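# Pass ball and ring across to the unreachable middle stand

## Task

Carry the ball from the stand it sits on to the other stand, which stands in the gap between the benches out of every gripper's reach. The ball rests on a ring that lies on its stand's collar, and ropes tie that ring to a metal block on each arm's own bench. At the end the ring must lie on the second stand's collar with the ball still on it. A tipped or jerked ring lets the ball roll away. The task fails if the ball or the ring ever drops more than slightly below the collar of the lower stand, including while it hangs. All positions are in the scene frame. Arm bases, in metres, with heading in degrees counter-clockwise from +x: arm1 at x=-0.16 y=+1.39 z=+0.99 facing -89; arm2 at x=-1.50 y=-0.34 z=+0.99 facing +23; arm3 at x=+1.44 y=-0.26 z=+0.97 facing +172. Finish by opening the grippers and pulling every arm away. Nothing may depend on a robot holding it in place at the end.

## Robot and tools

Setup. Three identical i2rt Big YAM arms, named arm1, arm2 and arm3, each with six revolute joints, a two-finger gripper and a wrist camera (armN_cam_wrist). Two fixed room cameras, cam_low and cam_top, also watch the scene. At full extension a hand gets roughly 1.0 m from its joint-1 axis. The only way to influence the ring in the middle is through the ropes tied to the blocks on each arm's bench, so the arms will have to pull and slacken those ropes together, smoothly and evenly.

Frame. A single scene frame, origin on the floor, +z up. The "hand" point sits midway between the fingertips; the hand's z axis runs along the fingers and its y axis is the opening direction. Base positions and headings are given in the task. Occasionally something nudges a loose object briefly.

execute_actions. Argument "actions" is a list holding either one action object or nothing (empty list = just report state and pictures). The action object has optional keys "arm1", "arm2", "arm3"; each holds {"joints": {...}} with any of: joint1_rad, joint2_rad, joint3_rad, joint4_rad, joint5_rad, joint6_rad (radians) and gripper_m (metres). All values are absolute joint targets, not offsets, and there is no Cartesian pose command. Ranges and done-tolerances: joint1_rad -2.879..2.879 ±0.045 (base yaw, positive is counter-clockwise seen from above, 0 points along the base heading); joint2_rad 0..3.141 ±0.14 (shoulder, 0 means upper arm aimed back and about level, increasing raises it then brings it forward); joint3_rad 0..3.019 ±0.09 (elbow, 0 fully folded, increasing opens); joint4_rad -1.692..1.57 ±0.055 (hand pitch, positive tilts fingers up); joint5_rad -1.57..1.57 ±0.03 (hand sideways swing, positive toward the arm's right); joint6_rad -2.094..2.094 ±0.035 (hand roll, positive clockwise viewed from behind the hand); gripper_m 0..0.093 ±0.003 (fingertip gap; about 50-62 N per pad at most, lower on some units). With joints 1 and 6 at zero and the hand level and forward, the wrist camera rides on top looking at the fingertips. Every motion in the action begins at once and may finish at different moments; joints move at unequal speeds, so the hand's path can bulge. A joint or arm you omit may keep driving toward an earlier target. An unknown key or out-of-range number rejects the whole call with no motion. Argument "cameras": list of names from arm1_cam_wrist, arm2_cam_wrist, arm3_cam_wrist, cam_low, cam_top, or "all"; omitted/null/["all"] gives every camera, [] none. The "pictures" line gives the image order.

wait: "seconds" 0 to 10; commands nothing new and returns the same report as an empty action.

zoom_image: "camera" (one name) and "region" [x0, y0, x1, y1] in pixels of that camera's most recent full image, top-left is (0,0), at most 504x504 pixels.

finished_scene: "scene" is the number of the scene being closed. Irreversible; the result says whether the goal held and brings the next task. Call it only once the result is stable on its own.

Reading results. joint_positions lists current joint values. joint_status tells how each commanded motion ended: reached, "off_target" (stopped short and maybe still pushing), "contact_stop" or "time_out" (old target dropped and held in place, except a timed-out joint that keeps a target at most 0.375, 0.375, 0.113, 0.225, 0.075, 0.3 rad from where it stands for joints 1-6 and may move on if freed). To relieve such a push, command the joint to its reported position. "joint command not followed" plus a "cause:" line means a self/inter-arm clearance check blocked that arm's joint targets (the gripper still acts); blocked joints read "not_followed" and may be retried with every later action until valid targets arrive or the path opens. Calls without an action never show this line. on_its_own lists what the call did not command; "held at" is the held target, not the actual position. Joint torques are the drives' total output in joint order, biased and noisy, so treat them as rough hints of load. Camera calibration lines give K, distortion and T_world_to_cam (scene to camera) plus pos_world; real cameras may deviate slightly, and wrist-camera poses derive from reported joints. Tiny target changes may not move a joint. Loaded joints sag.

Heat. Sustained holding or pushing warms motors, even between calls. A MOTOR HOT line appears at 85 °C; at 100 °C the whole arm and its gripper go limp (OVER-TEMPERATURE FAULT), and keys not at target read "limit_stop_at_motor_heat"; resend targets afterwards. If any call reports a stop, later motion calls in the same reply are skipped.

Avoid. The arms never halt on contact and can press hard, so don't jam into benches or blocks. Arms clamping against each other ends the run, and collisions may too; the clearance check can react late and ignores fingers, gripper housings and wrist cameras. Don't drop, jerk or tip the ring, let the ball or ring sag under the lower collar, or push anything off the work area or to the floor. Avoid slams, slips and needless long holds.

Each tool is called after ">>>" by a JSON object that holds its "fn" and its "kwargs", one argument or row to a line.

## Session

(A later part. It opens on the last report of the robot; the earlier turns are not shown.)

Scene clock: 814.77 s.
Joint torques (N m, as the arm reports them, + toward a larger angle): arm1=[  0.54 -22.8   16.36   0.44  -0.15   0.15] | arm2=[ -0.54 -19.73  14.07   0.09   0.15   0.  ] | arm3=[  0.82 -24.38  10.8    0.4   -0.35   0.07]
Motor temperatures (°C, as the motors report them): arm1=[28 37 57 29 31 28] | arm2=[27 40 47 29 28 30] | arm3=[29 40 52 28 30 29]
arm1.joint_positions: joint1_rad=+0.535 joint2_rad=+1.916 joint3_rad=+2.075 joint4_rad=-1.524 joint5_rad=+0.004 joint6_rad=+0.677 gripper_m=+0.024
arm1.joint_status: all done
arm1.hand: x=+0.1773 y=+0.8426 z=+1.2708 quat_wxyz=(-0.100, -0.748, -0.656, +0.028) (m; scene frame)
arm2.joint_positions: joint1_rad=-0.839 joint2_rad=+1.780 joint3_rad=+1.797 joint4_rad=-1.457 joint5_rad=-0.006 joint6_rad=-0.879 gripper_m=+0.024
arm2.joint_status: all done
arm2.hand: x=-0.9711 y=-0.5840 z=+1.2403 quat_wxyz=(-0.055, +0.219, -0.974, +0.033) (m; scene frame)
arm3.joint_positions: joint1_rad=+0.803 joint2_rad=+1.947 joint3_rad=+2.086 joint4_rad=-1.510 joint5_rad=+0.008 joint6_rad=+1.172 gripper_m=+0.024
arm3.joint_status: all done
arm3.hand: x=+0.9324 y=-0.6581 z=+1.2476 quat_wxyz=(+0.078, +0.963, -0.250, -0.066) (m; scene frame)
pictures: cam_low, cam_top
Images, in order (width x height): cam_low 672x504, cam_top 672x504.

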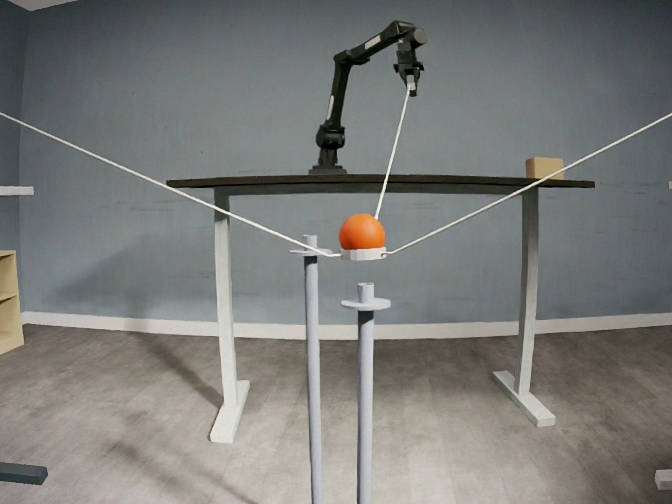

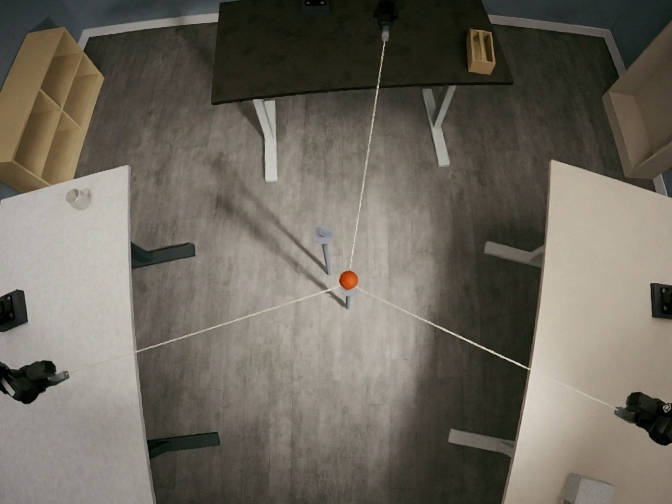

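>>> {"fn": "execute_actions", "kwargs": {
  "actions": [],
  "cameras": ["cam_low","cam_top"]
}}

>>> {"fn": "zoom_image", "kwargs": {
  "camera": "cam_low",
  "region": [315, 205, 415, 305]
}}

>>> {"fn": "zoom_image", "kwargs": {
  "camera": "cam_top",
  "region": [325, 258, 373, 306]
}}

Scene clock: 830.43 s.
Joint torques (N m, as the arm reports them, + toward a larger angle): arm1=[  0.42 -22.86  16.3    0.45  -0.14   0.14] | arm2=[ -0.14 -20.03  14.07   0.04   0.13  -0.02] | arm3=[  1.32 -24.49  10.76   0.22  -0.34   0.05]
Motor temperatures (°C, as the motors report them): arm1=[28 38 58 29 31 28] | arm2=[27 40 48 29 28 30] | arm3=[29 40 52 28 30 29]
arm1.joint_positions: joint1_rad=+0.535 joint2_rad=+1.916 joint3_rad=+2.075 joint4_rad=-1.524 joint5_rad=+0.004 joint6_rad=+0.677 gripper_m=+0.024
arm1.joint_status: all done
arm1.hand: x=+0.1773 y=+0.8426 z=+1.2708 quat_wxyz=(-0.100, -0.748, -0.656, +0.028) (m; scene frame)
arm2.joint_positions: joint1_rad=-0.839 joint2_rad=+1.780 joint3_rad=+1.797 joint4_rad=-1.457 joint5_rad=-0.006 joint6_rad=-0.879 gripper_m=+0.024
arm2.joint_status: all done
arm2.hand: x=-0.9711 y=-0.5840 z=+1.2403 quat_wxyz=(-0.055, +0.219, -0.974, +0.033) (m; scene frame)
arm3.joint_positions: joint1_rad=+0.803 joint2_rad=+1.947 joint3_rad=+2.086 joint4_rad=-1.510 joint5_rad=+0.008 joint6_rad=+1.173 gripper_m=+0.024
arm3.joint_status: all done
arm3.hand: x=+0.9324 y=-0.6581 z=+1.2476 quat_wxyz=(+0.078, +0.963, -0.250, -0.066) (m; scene frame)
pictures: cam_low, cam_top
Images, in order (width x height): cam_low 672x504, cam_top 672x504.

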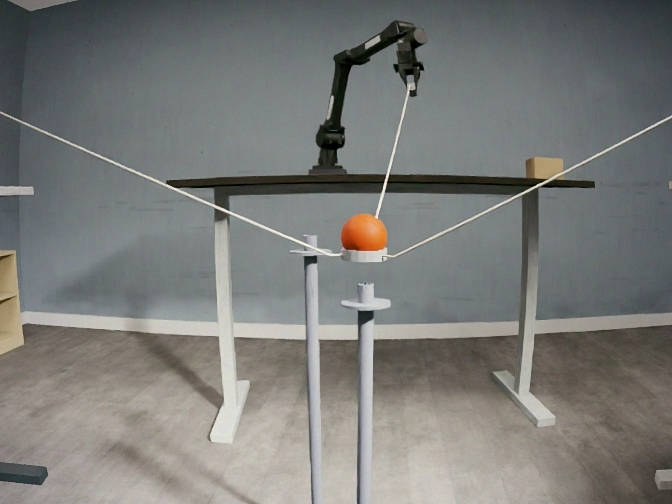

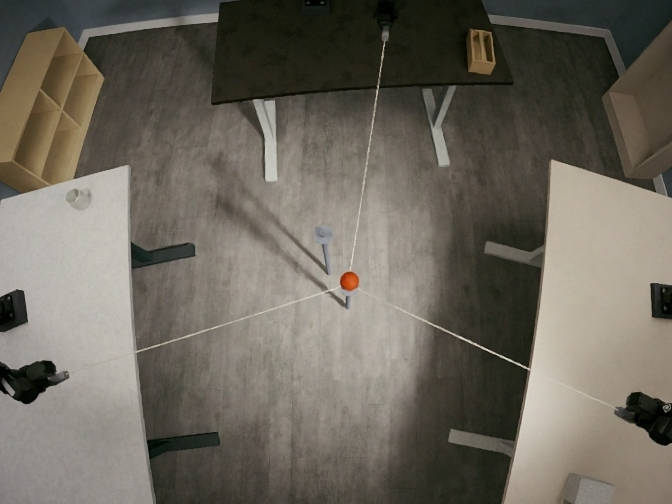

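Region (315, 205, 415, 305) of cam_low's 672x504 image, scaled by 5.040, with more detail than that image has.

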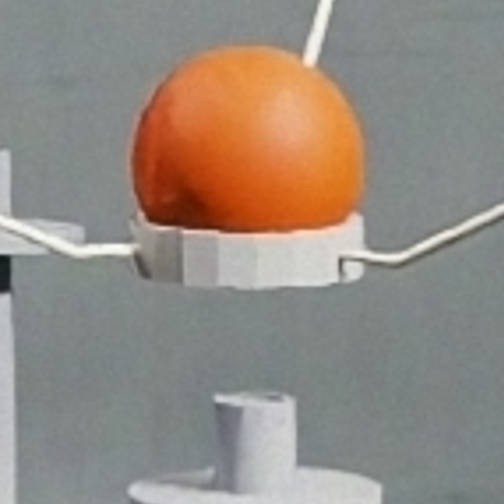

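Region (325, 258, 373, 306) of cam_top's 672x504 image, scaled by 10.500, with more detail than that image has.

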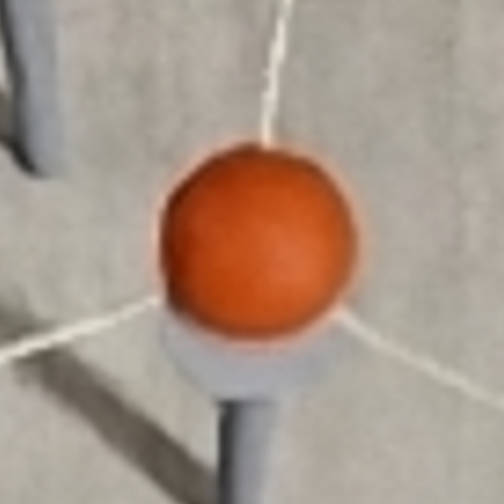

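>>> {"fn": "execute_actions", "kwargs": {
  "actions": [
    {"arm1":{"joints":{"joint2_rad":1.934}},"arm2":{"joints":{"joint2_rad":1.815}},"arm3":{"joints":{"joint2_rad":1.961}}}
  ],
  "cameras": ["cam_low","cam_top"]
}}

>>> {"fn": "zoom_image", "kwargs": {
  "camera": "cam_low",
  "region": [315, 215, 415, 315]
}}

>>> {"fn": "zoom_image", "kwargs": {
  "camera": "cam_top",
  "region": [325, 258, 373, 306]
}}

Scene clock: 864.70 s.
Joint torques (N m, as the arm reports them, + toward a larger angle): arm1=[  0.57 -21.73  16.07   0.4   -0.14   0.14] | arm2=[ -0.38 -20.08  13.66  -0.01   0.15  -0.02] | arm3=[  0.95 -23.3   10.74   0.27  -0.38   0.04]
Motor temperatures (°C, as the motors report them): arm1=[28 39 59 29 31 28] | arm2=[27 41 49 29 28 30] | arm3=[29 40 53 28 30 29]
arm1.joint_positions: joint1_rad=+0.535 joint2_rad=+1.952 joint3_rad=+2.078 joint4_rad=-1.524 joint5_rad=+0.004 joint6_rad=+0.677 gripper_m=+0.024
arm1.joint_status: all done
arm1.hand: x=+0.1799 y=+0.8376 z=+1.2494 quat_wxyz=(-0.083, -0.749, -0.657, +0.025) (m; scene frame)
arm2.joint_positions: joint1_rad=-0.839 joint2_rad=+1.820 joint3_rad=+1.802 joint4_rad=-1.457 joint5_rad=-0.006 joint6_rad=-0.879 gripper_m=+0.024
arm2.joint_status: all done
arm2.hand: x=-0.9661 y=-0.5861 z=+1.2200 quat_wxyz=(-0.041, +0.219, -0.975, +0.022) (m; scene frame)
arm3.joint_positions: joint1_rad=+0.803 joint2_rad=+1.970 joint3_rad=+2.086 joint4_rad=-1.510 joint5_rad=+0.008 joint6_rad=+1.173 gripper_m=+0.024
arm3.joint_status: all done
arm3.hand: x=+0.9299 y=-0.6600 z=+1.2330 quat_wxyz=(+0.068, +0.964, -0.250, -0.059) (m; scene frame)
pictures: cam_low, cam_top
Images, in order (width x height): cam_low 672x504, cam_top 672x504.

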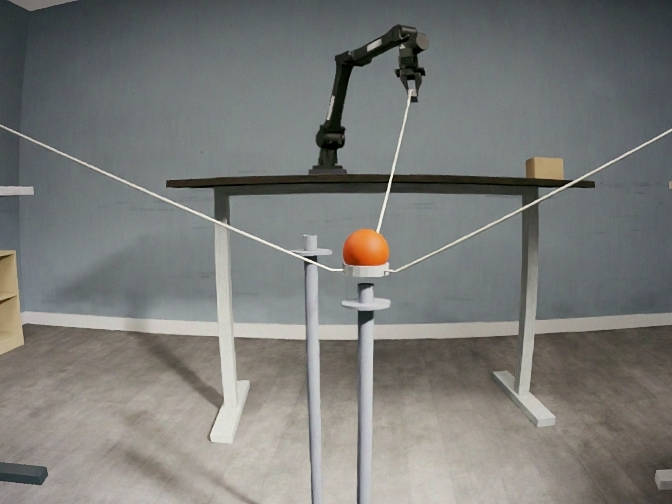

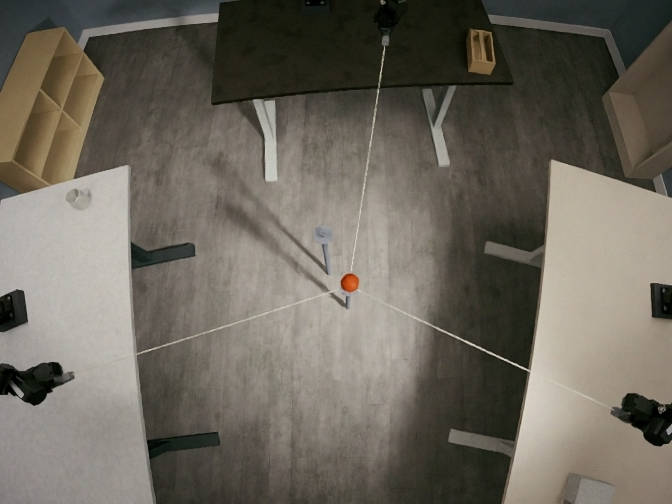

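Region (315, 215, 415, 315) of cam_low's 672x504 image, scaled by 5.040, with more detail than that image has.

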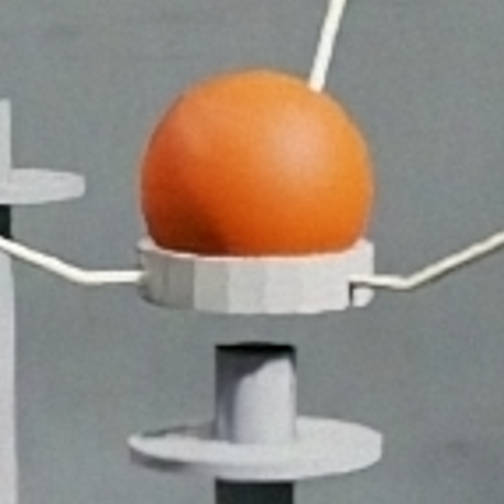

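Region (325, 258, 373, 306) of cam_top's 672x504 image, scaled by 10.500, with more detail than that image has.

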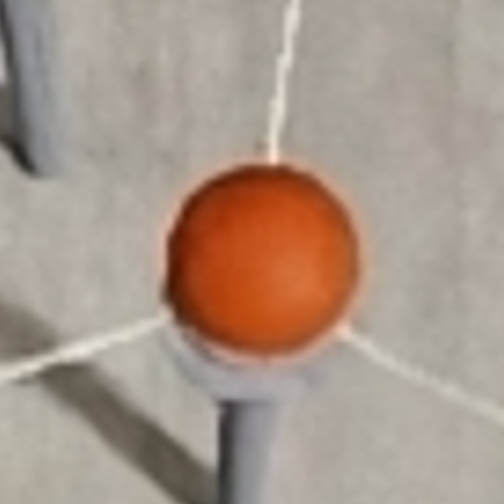

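>>> {"fn": "execute_actions", "kwargs": {
  "actions": [
    {"arm1":{"joints":{"joint2_rad":2.0}},"arm2":{"joints":{"joint2_rad":1.89}},"arm3":{"joints":{"joint2_rad":2.043}}}
  ],
  "cameras": ["cam_low","cam_top"]
}}

>>> {"fn": "zoom_image", "kwargs": {
  "camera": "cam_low",
  "region": [315, 225, 415, 325]
}}

>>> {"fn": "zoom_image", "kwargs": {
  "camera": "cam_top",
  "region": [325, 258, 373, 306]
}}

Scene clock: 887.77 s.
Joint torques (N m, as the arm reports them, + toward a larger angle): arm1=[  0.33 -22.65  15.29   0.29  -0.1    0.14] | arm2=[ -0.45 -20.31  12.95  -0.17  -0.03  -0.04] | arm3=[  0.89 -25.61  10.72   0.18  -0.16   0.07]
Motor temperatures (°C, as the motors report them): arm1=[28 39 59 29 31 28] | arm2=[27 41 49 29 28 30] | arm3=[29 40 53 28 30 29]
arm1.joint_positions: joint1_rad=+0.535 joint2_rad=+2.019 joint3_rad=+2.086 joint4_rad=-1.524 joint5_rad=+0.003 joint6_rad=+0.677 gripper_m=+0.024
arm1.joint_status: all done
arm1.hand: x=+0.1845 y=+0.8297 z=+1.2103 quat_wxyz=(-0.054, -0.751, -0.658, +0.019) (m; scene frame)
arm2.joint_positions: joint1_rad=-0.840 joint2_rad=+1.897 joint3_rad=+1.809 joint4_rad=-1.457 joint5_rad=-0.003 joint6_rad=-0.879 gripper_m=+0.024
arm2.joint_status: all done
arm2.hand: x=-0.9592 y=-0.5901 z=+1.1790 quat_wxyz=(-0.012, +0.219, -0.976, +0.002) (m; scene frame)
arm3.joint_positions: joint1_rad=+0.805 joint2_rad=+2.067 joint3_rad=+2.086 joint4_rad=-1.510 joint5_rad=+0.003 joint6_rad=+1.173 gripper_m=+0.024
arm3.joint_status: all done
arm3.hand: x=+0.9237 y=-0.6671 z=+1.1715 quat_wxyz=(+0.032, +0.967, -0.250, -0.028) (m; scene frame)
pictures: cam_low, cam_top
Images, in order (width x height): cam_low 672x504, cam_top 672x504.

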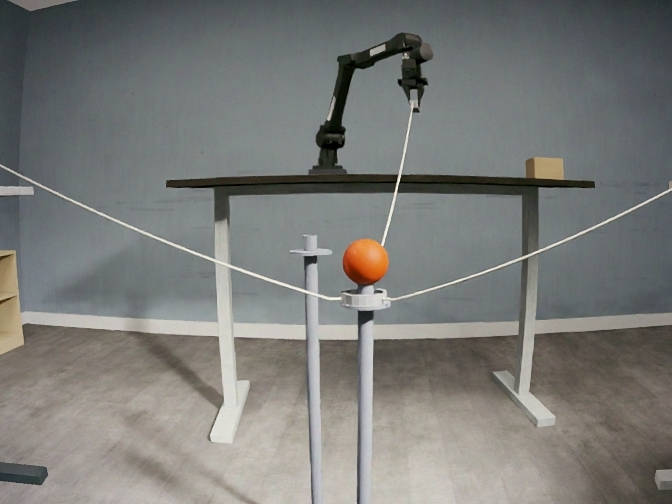

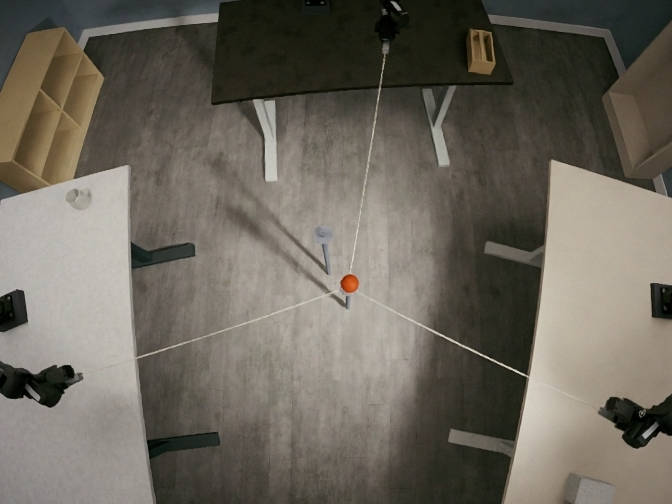

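Region (315, 225, 415, 325) of cam_low's 672x504 image, scaled by 5.040, with more detail than that image has.

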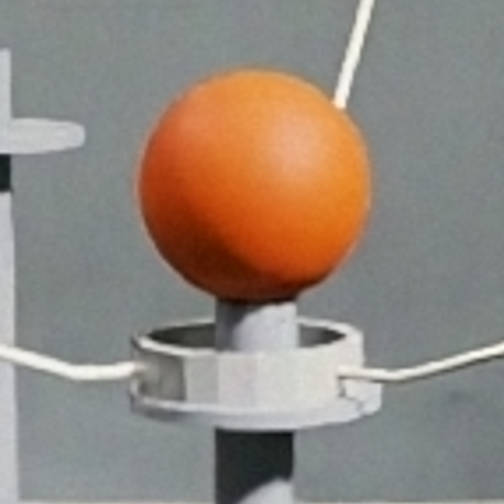

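Region (325, 258, 373, 306) of cam_top's 672x504 image, scaled by 10.500, with more detail than that image has.

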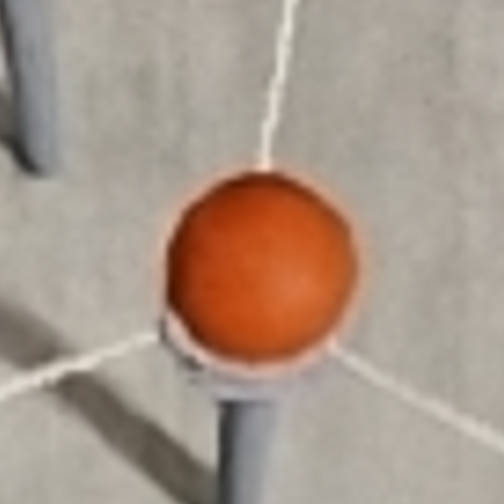

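>>> {"fn": "execute_actions", "kwargs": {
  "actions": [
    {"arm1":{"joints":{"joint2_rad":2.098,"joint3_rad":1.725,"joint4_rad":-1.113}},"arm2":{"joints":{"joint2_rad":2.066,"joint3_rad":1.612,"joint4_rad":-1.06}},"arm3":{"joints":{"joint2_rad":2.176,"joint3_rad":1.88,"joint4_rad":-1.19}}}
  ]
}}

Scene clock: 974.87 s.
Joint torques (N m, as the arm reports them, + toward a larger angle): arm1=[  0.31 -24.1   11.21   0.88  -0.04   0.15] | arm2=[ -0.09 -21.56   9.61   0.42  -0.03  -0.01] | arm3=[  1.56 -28.12   8.49   1.26  -0.13   0.05]
Motor temperatures (°C, as the motors report them): arm1=[28 40 59 29 31 28] | arm2=[27 42 48 29 28 30] | arm3=[29 41 53 28 29 29]
arm1.joint_positions: joint1_rad=+0.536 joint2_rad=+2.135 joint3_rad=+1.697 joint4_rad=-1.126 joint5_rad=+0.001 joint6_rad=+0.677 gripper_m=+0.024
arm1.joint_status: all done
arm1.hand: x=+0.1680 y=+0.8511 z=+0.9933 quat_wxyz=(-0.002, -0.752, -0.659, +0.009) (m; scene frame)
arm2.joint_positions: joint1_rad=-0.842 joint2_rad=+2.068 joint3_rad=+1.595 joint4_rad=-1.069 joint5_rad=-0.002 joint6_rad=-0.882 gripper_m=+0.024
arm2.joint_status: all done
arm2.hand: x=-0.9464 y=-0.5960 z=+1.0018 quat_wxyz=(-0.013, +0.219, -0.976, +0.003) (m; scene frame)
arm3.joint_positions: joint1_rad=+0.807 joint2_rad=+2.219 joint3_rad=+1.859 joint4_rad=-1.207 joint5_rad=+0.002 joint6_rad=+1.173 gripper_m=+0.024
arm3.joint_status: all done
arm3.hand: x=+0.9237 y=-0.6683 z=+0.9891 quat_wxyz=(+0.002, +0.968, -0.249, -0.004) (m; scene frame)
pictures: arm1_cam_wrist, arm2_cam_wrist, arm3_cam_wrist, cam_low, cam_top
camera_calibration (this result's frames):
arm1_cam_wrist: T_world_to_cam=[[-0.991306, 0.129606, 0.0226673, 0.0329975], [0.120061, 0.820575, 0.558786, -1.27081], [0.0538216, 0.55665, -0.829002, 0.46089], [0, 0, 0, 1]] pos_world=[0.16048, 0.781965, 1.09144]
arm2_cam_wrist: T_world_to_cam=[[0.417891, -0.908184, 0.0238609, -0.174298], [-0.745947, -0.328011, 0.57963, -1.48364], [-0.518584, -0.260021, -0.81453, 0.292643], [0, 0, 0, 1]] pos_world=[-0.882121, -0.568852, 1.10249]
arm3_cam_wrist: T_world_to_cam=[[0.474345, 0.880187, 0.0163493, 0.130336], [0.721704, -0.399437, 0.565327, -1.48462], [0.504124, -0.256361, -0.824705, 0.306535], [0, 0, 0, 1]] pos_world=[0.855102, -0.62915, 1.08997]
Images, in order (width x height): arm1_cam_wrist 672x504, arm2_cam_wrist 672x504, arm3_cam_wrist 672x504, cam_low 672x504, cam_top 672x504.

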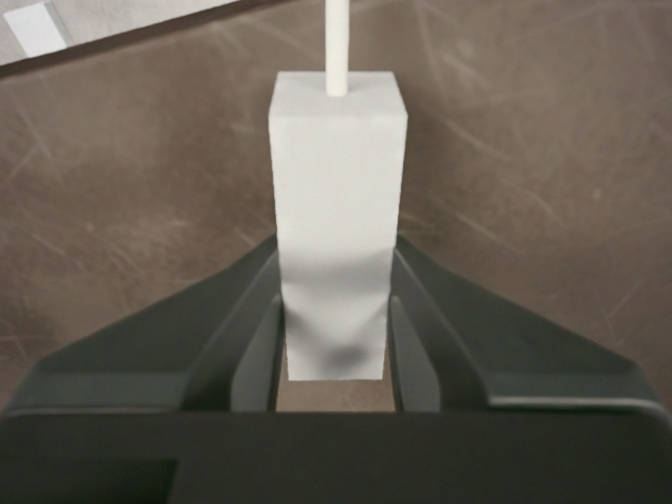

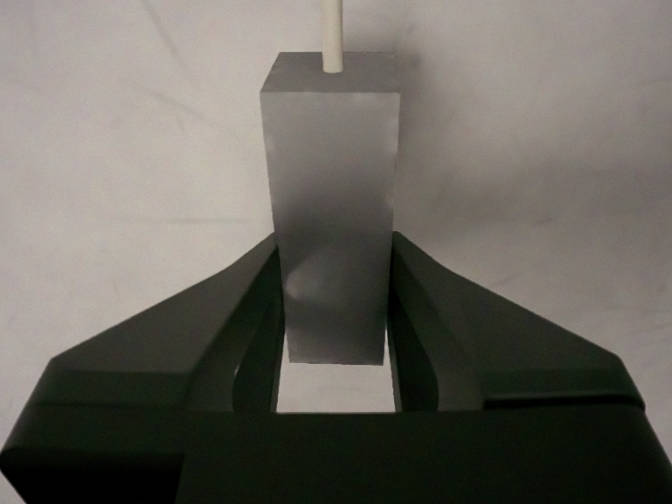

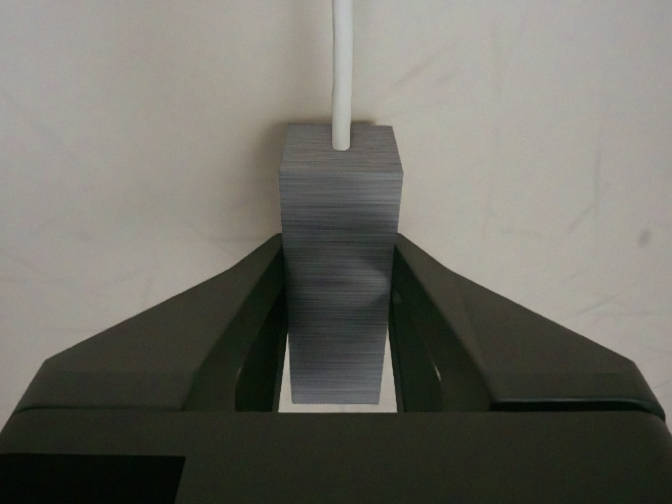

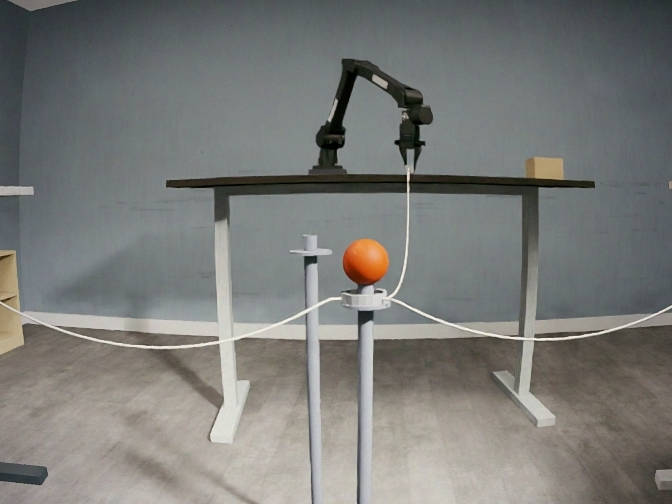

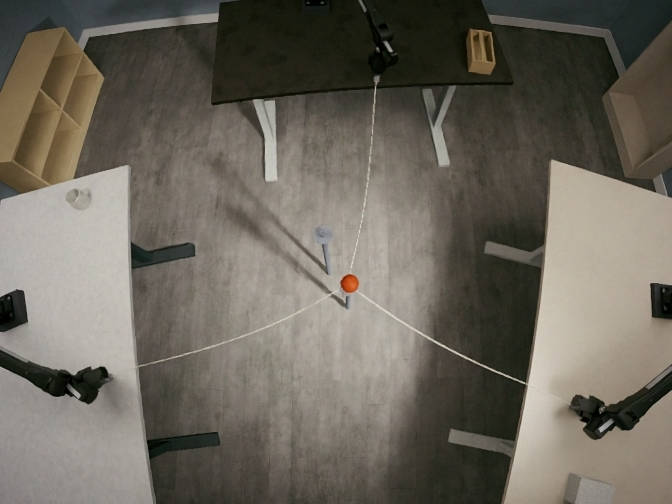

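>>> {"fn": "execute_actions", "kwargs": {
  "actions": [
    {"arm1":{"joints":{"joint2_rad":2.146}},"arm2":{"joints":{"joint2_rad":2.118}},"arm3":{"joints":{"joint2_rad":2.238}}}
  ],
  "cameras": ["cam_low"]
}}

Scene clock: 981.53 s.
Joint torques (N m, as the arm reports them, + toward a larger angle): arm1=[  0.29 -20.78  11.11   0.87  -0.04   0.15] | arm2=[ -0.06 -20.41   9.44   0.36  -0.13   0.  ] | arm3=[  1.33 -23.8    8.54   1.39  -0.11   0.06]
Motor temperatures (°C, as the motors report them): arm1=[28 41 57 29 31 28] | arm2=[27 43 47 29 28 30] | arm3=[29 41 52 28 29 29]
arm1.joint_positions: joint1_rad=+0.536 joint2_rad=+2.142 joint3_rad=+1.697 joint4_rad=-1.126 joint5_rad=+0.001 joint6_rad=+0.677 gripper_m=+0.024
arm1.joint_status: all done
arm1.hand: x=+0.1674 y=+0.8519 z=+0.9890 quat_wxyz=(+0.002, -0.752, -0.659, +0.009) (m; scene frame)
arm2.joint_positions: joint1_rad=-0.842 joint2_rad=+2.103 joint3_rad=+1.595 joint4_rad=-1.068 joint5_rad=+0.000 joint6_rad=-0.882 gripper_m=+0.024
arm2.joint_status: all done
arm2.hand: x=-0.9505 y=-0.5942 z=+0.9813 quat_wxyz=(+0.001, +0.219, -0.976, -0.006) (m; scene frame)
arm3.joint_positions: joint1_rad=+0.807 joint2_rad=+2.230 joint3_rad=+1.859 joint4_rad=-1.207 joint5_rad=+0.001 joint6_rad=+1.173 gripper_m=+0.024
arm3.joint_status: all done
arm3.hand: x=+0.9247 y=-0.6677 z=+0.9823 quat_wxyz=(-0.002, +0.968, -0.249, -0.001) (m; scene frame)
pictures: cam_low
Images, in order (width x height): cam_low 672x504.

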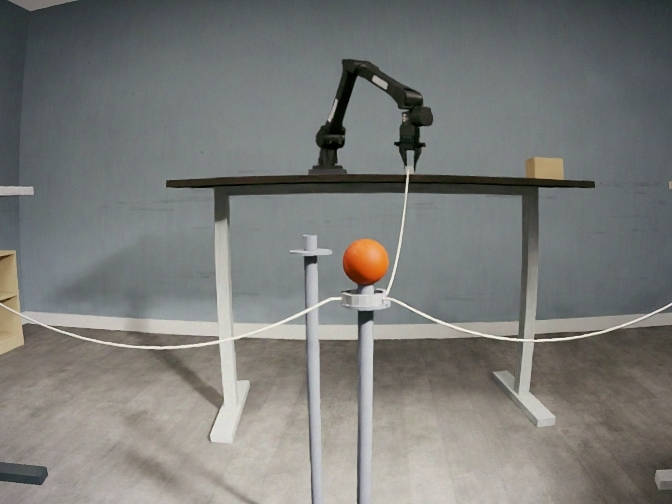

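>>> {"fn": "execute_actions", "kwargs": {
  "actions": [
    {"arm1":{"joints":{"joint2_rad":2.152,"gripper_m":0.05}},"arm2":{"joints":{"gripper_m":0.05}},"arm3":{"joints":{"joint2_rad":2.244,"gripper_m":0.05}}}
  ]
}}

Scene clock: 986.40 s.
Joint torques (N m, as the arm reports them, + toward a larger angle): arm1=[  0.39 -20.37  11.18   0.86  -0.05   0.15] | arm2=[ -0.34 -20.48   9.4    0.37  -0.1   -0.02] | arm3=[  1.28 -23.09   8.57   1.24  -0.01   0.05]
Motor temperatures (°C, as the motors report them): arm1=[28 41 57 29 31 28] | arm2=[27 43 46 29 28 30] | arm3=[29 41 51 28 29 29]
arm1.joint_positions: joint1_rad=+0.536 joint2_rad=+2.142 joint3_rad=+1.697 joint4_rad=-1.126 joint5_rad=+0.001 joint6_rad=+0.677 gripper_m=+0.050
arm1.joint_status: all done
arm1.hand: x=+0.1674 y=+0.8519 z=+0.9887 quat_wxyz=(+0.002, -0.752, -0.659, +0.009) (m; scene frame)
arm2.joint_positions: joint1_rad=-0.842 joint2_rad=+2.103 joint3_rad=+1.595 joint4_rad=-1.068 joint5_rad=-0.001 joint6_rad=-0.882 gripper_m=+0.050
arm2.joint_status: all done
arm2.hand: x=-0.9505 y=-0.5942 z=+0.9813 quat_wxyz=(+0.001, +0.219, -0.976, -0.007) (m; scene frame)
arm3.joint_positions: joint1_rad=+0.807 joint2_rad=+2.230 joint3_rad=+1.859 joint4_rad=-1.207 joint5_rad=+0.001 joint6_rad=+1.173 gripper_m=+0.050
arm3.joint_status: all done
arm3.hand: x=+0.9247 y=-0.6677 z=+0.9823 quat_wxyz=(-0.002, +0.968, -0.249, -0.001) (m; scene frame)
pictures: arm1_cam_wrist, arm2_cam_wrist, arm3_cam_wrist, cam_low, cam_top
camera_calibration (this result's frames):
arm1_cam_wrist: T_world_to_cam=[[-0.991191, 0.129564, 0.0274379, 0.0277401], [0.122384, 0.816901, 0.563644, -1.27086], [0.0506141, 0.562037, -0.825562, 0.449191], [0, 0, 0, 1]] pos_world=[0.160294, 0.782113, 1.08639]
arm2_cam_wrist: T_world_to_cam=[[0.418505, -0.908213, -0.00142138, -0.145088], [-0.727167, -0.336015, 0.5986, -1.4797], [-0.544134, -0.249484, -0.801047, 0.243039], [0, 0, 0, 1]] pos_world=[-0.883023, -0.568339, 1.08023]
arm3_cam_wrist: T_world_to_cam=[[0.474183, 0.880061, 0.0253498, 0.120654], [0.716707, -0.402569, 0.569447, -1.48278], [0.511353, -0.251853, -0.821637, 0.293826], [0, 0, 0, 1]] pos_world=[0.85526, -0.629105, 1.08273]
Images, in order (width x height): arm1_cam_wrist 672x504, arm2_cam_wrist 672x504, arm3_cam_wrist 672x504, cam_low 672x504, cam_top 672x504.

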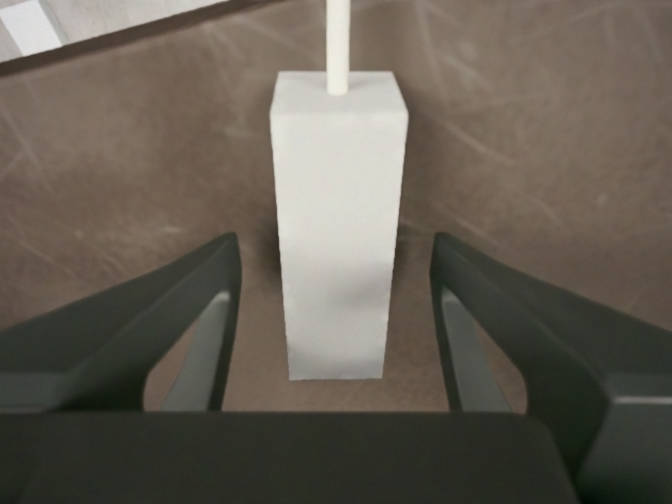

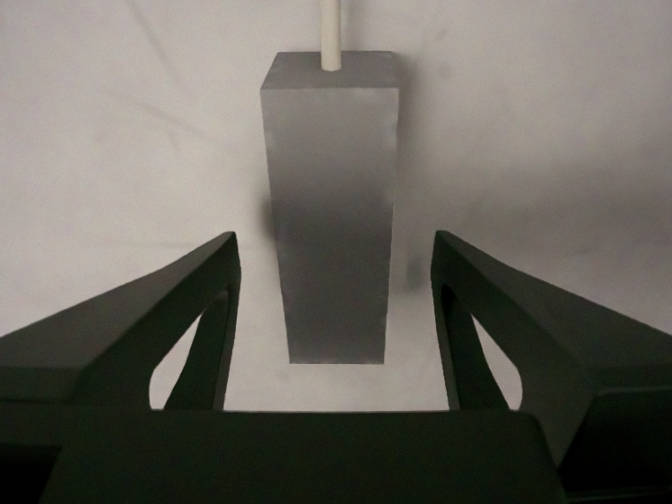

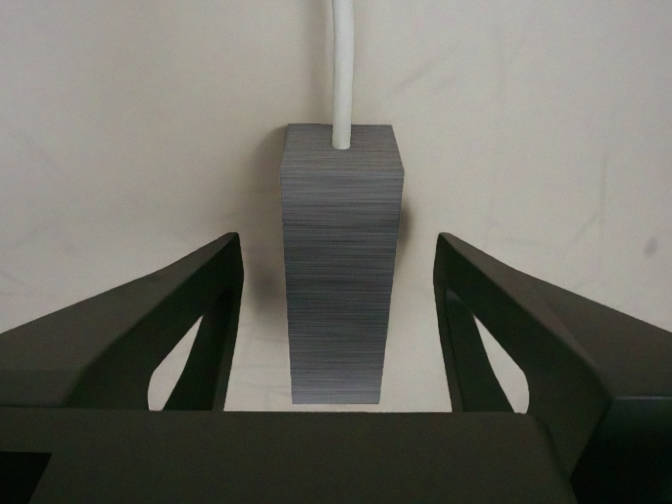

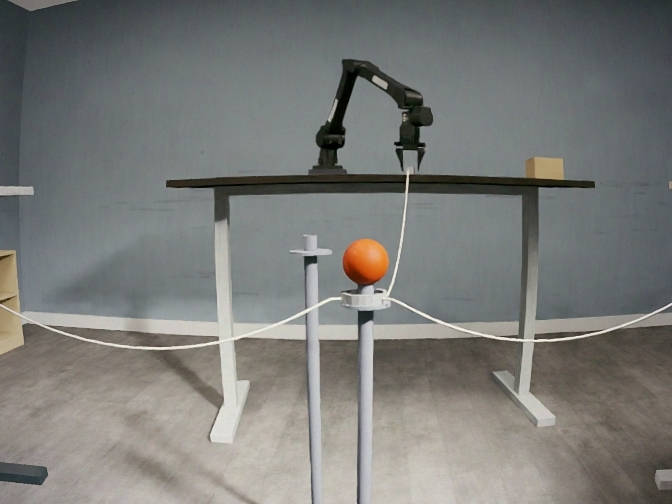

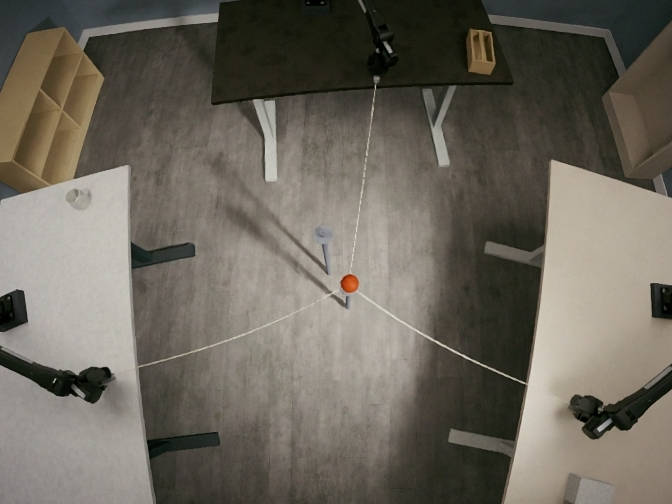

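>>> {"fn": "execute_actions", "kwargs": {
  "actions": [
    {"arm1":{"joints":{"joint2_rad":1.74}},"arm2":{"joints":{"joint2_rad":1.70}},"arm3":{"joints":{"joint2_rad":1.83}}}
  ],
  "cameras": ["cam_low","cam_top"]
}}

>>> {"fn": "zoom_image", "kwargs": {
  "camera": "cam_low",
  "region": [315, 225, 415, 325]
}}

Scene clock: 992.20 s.
Joint torques (N m, as the arm reports them, + toward a larger angle): arm1=[  0.43 -18.21  11.85   1.55  -0.05   0.13] | arm2=[ -0.01 -17.96  10.68   1.01  -0.1    0.03] | arm3=[  1.22 -20.99   8.98   1.82  -0.08   0.05]
Motor temperatures (°C, as the motors report them): arm1=[28 40 56 29 31 28] | arm2=[27 43 46 29 28 30] | arm3=[29 41 51 28 29 29]
arm1.joint_positions: joint1_rad=+0.536 joint2_rad=+1.744 joint3_rad=+1.710 joint4_rad=-1.125 joint5_rad=+0.001 joint6_rad=+0.677 gripper_m=+0.050
arm1.joint_status: all done
arm1.hand: x=+0.1739 y=+0.8491 z=+1.2403 quat_wxyz=(-0.200, -0.735, -0.646, +0.044) (m; scene frame)
arm2.joint_positions: joint1_rad=-0.842 joint2_rad=+1.697 joint3_rad=+1.603 joint4_rad=-1.066 joint5_rad=-0.001 joint6_rad=-0.882 gripper_m=+0.050
arm2.joint_status: all done
arm2.hand: x=-0.9412 y=-0.6009 z=+1.2266 quat_wxyz=(-0.162, +0.214, -0.956, +0.120) (m; scene frame)
arm3.joint_positions: joint1_rad=+0.807 joint2_rad=+1.836 joint3_rad=+1.864 joint4_rad=-1.207 joint5_rad=+0.001 joint6_rad=+1.173 gripper_m=+0.050
arm3.joint_status: all done
arm3.hand: x=+0.9257 y=-0.6679 z=+1.2400 quat_wxyz=(+0.156, +0.949, -0.244, -0.121) (m; scene frame)
pictures: cam_low, cam_top
Images, in order (width x height): cam_low 672x504, cam_top 672x504.

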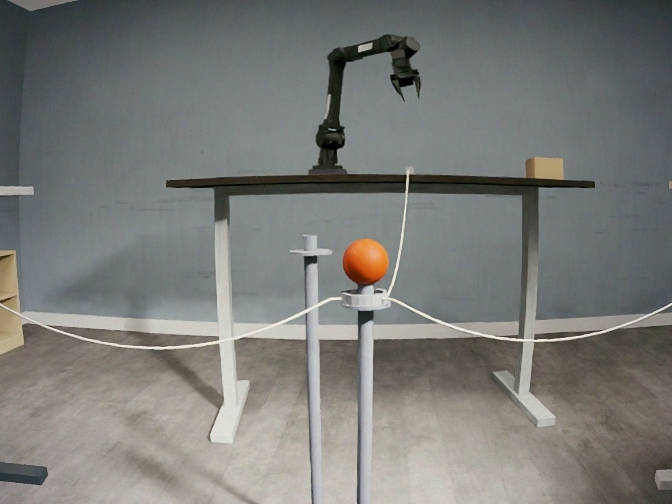

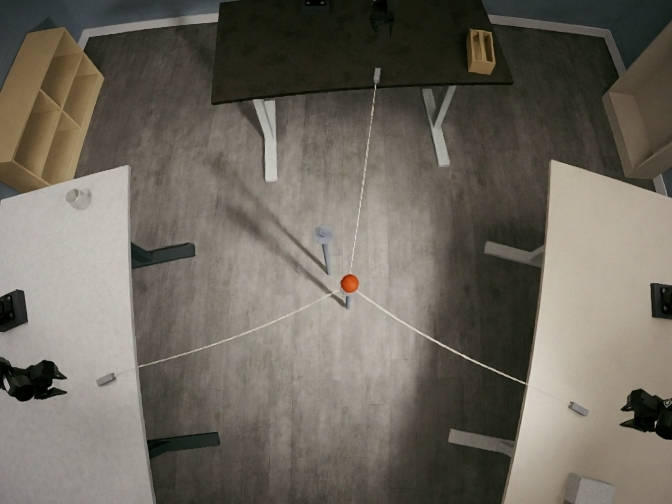

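Region (315, 225, 415, 325) of cam_low's 672x504 image, scaled by 5.040, with more detail than that image has.

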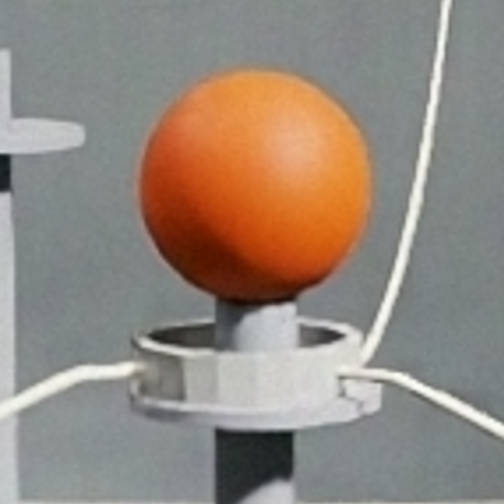

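The ball is on the target stand, the ring is on its collar, the blocks are back on their benches, and the arms are clear.

>>> {"fn": "finished_scene", "kwargs": {
  "scene": 2
}}

The scene is finished: the task was done.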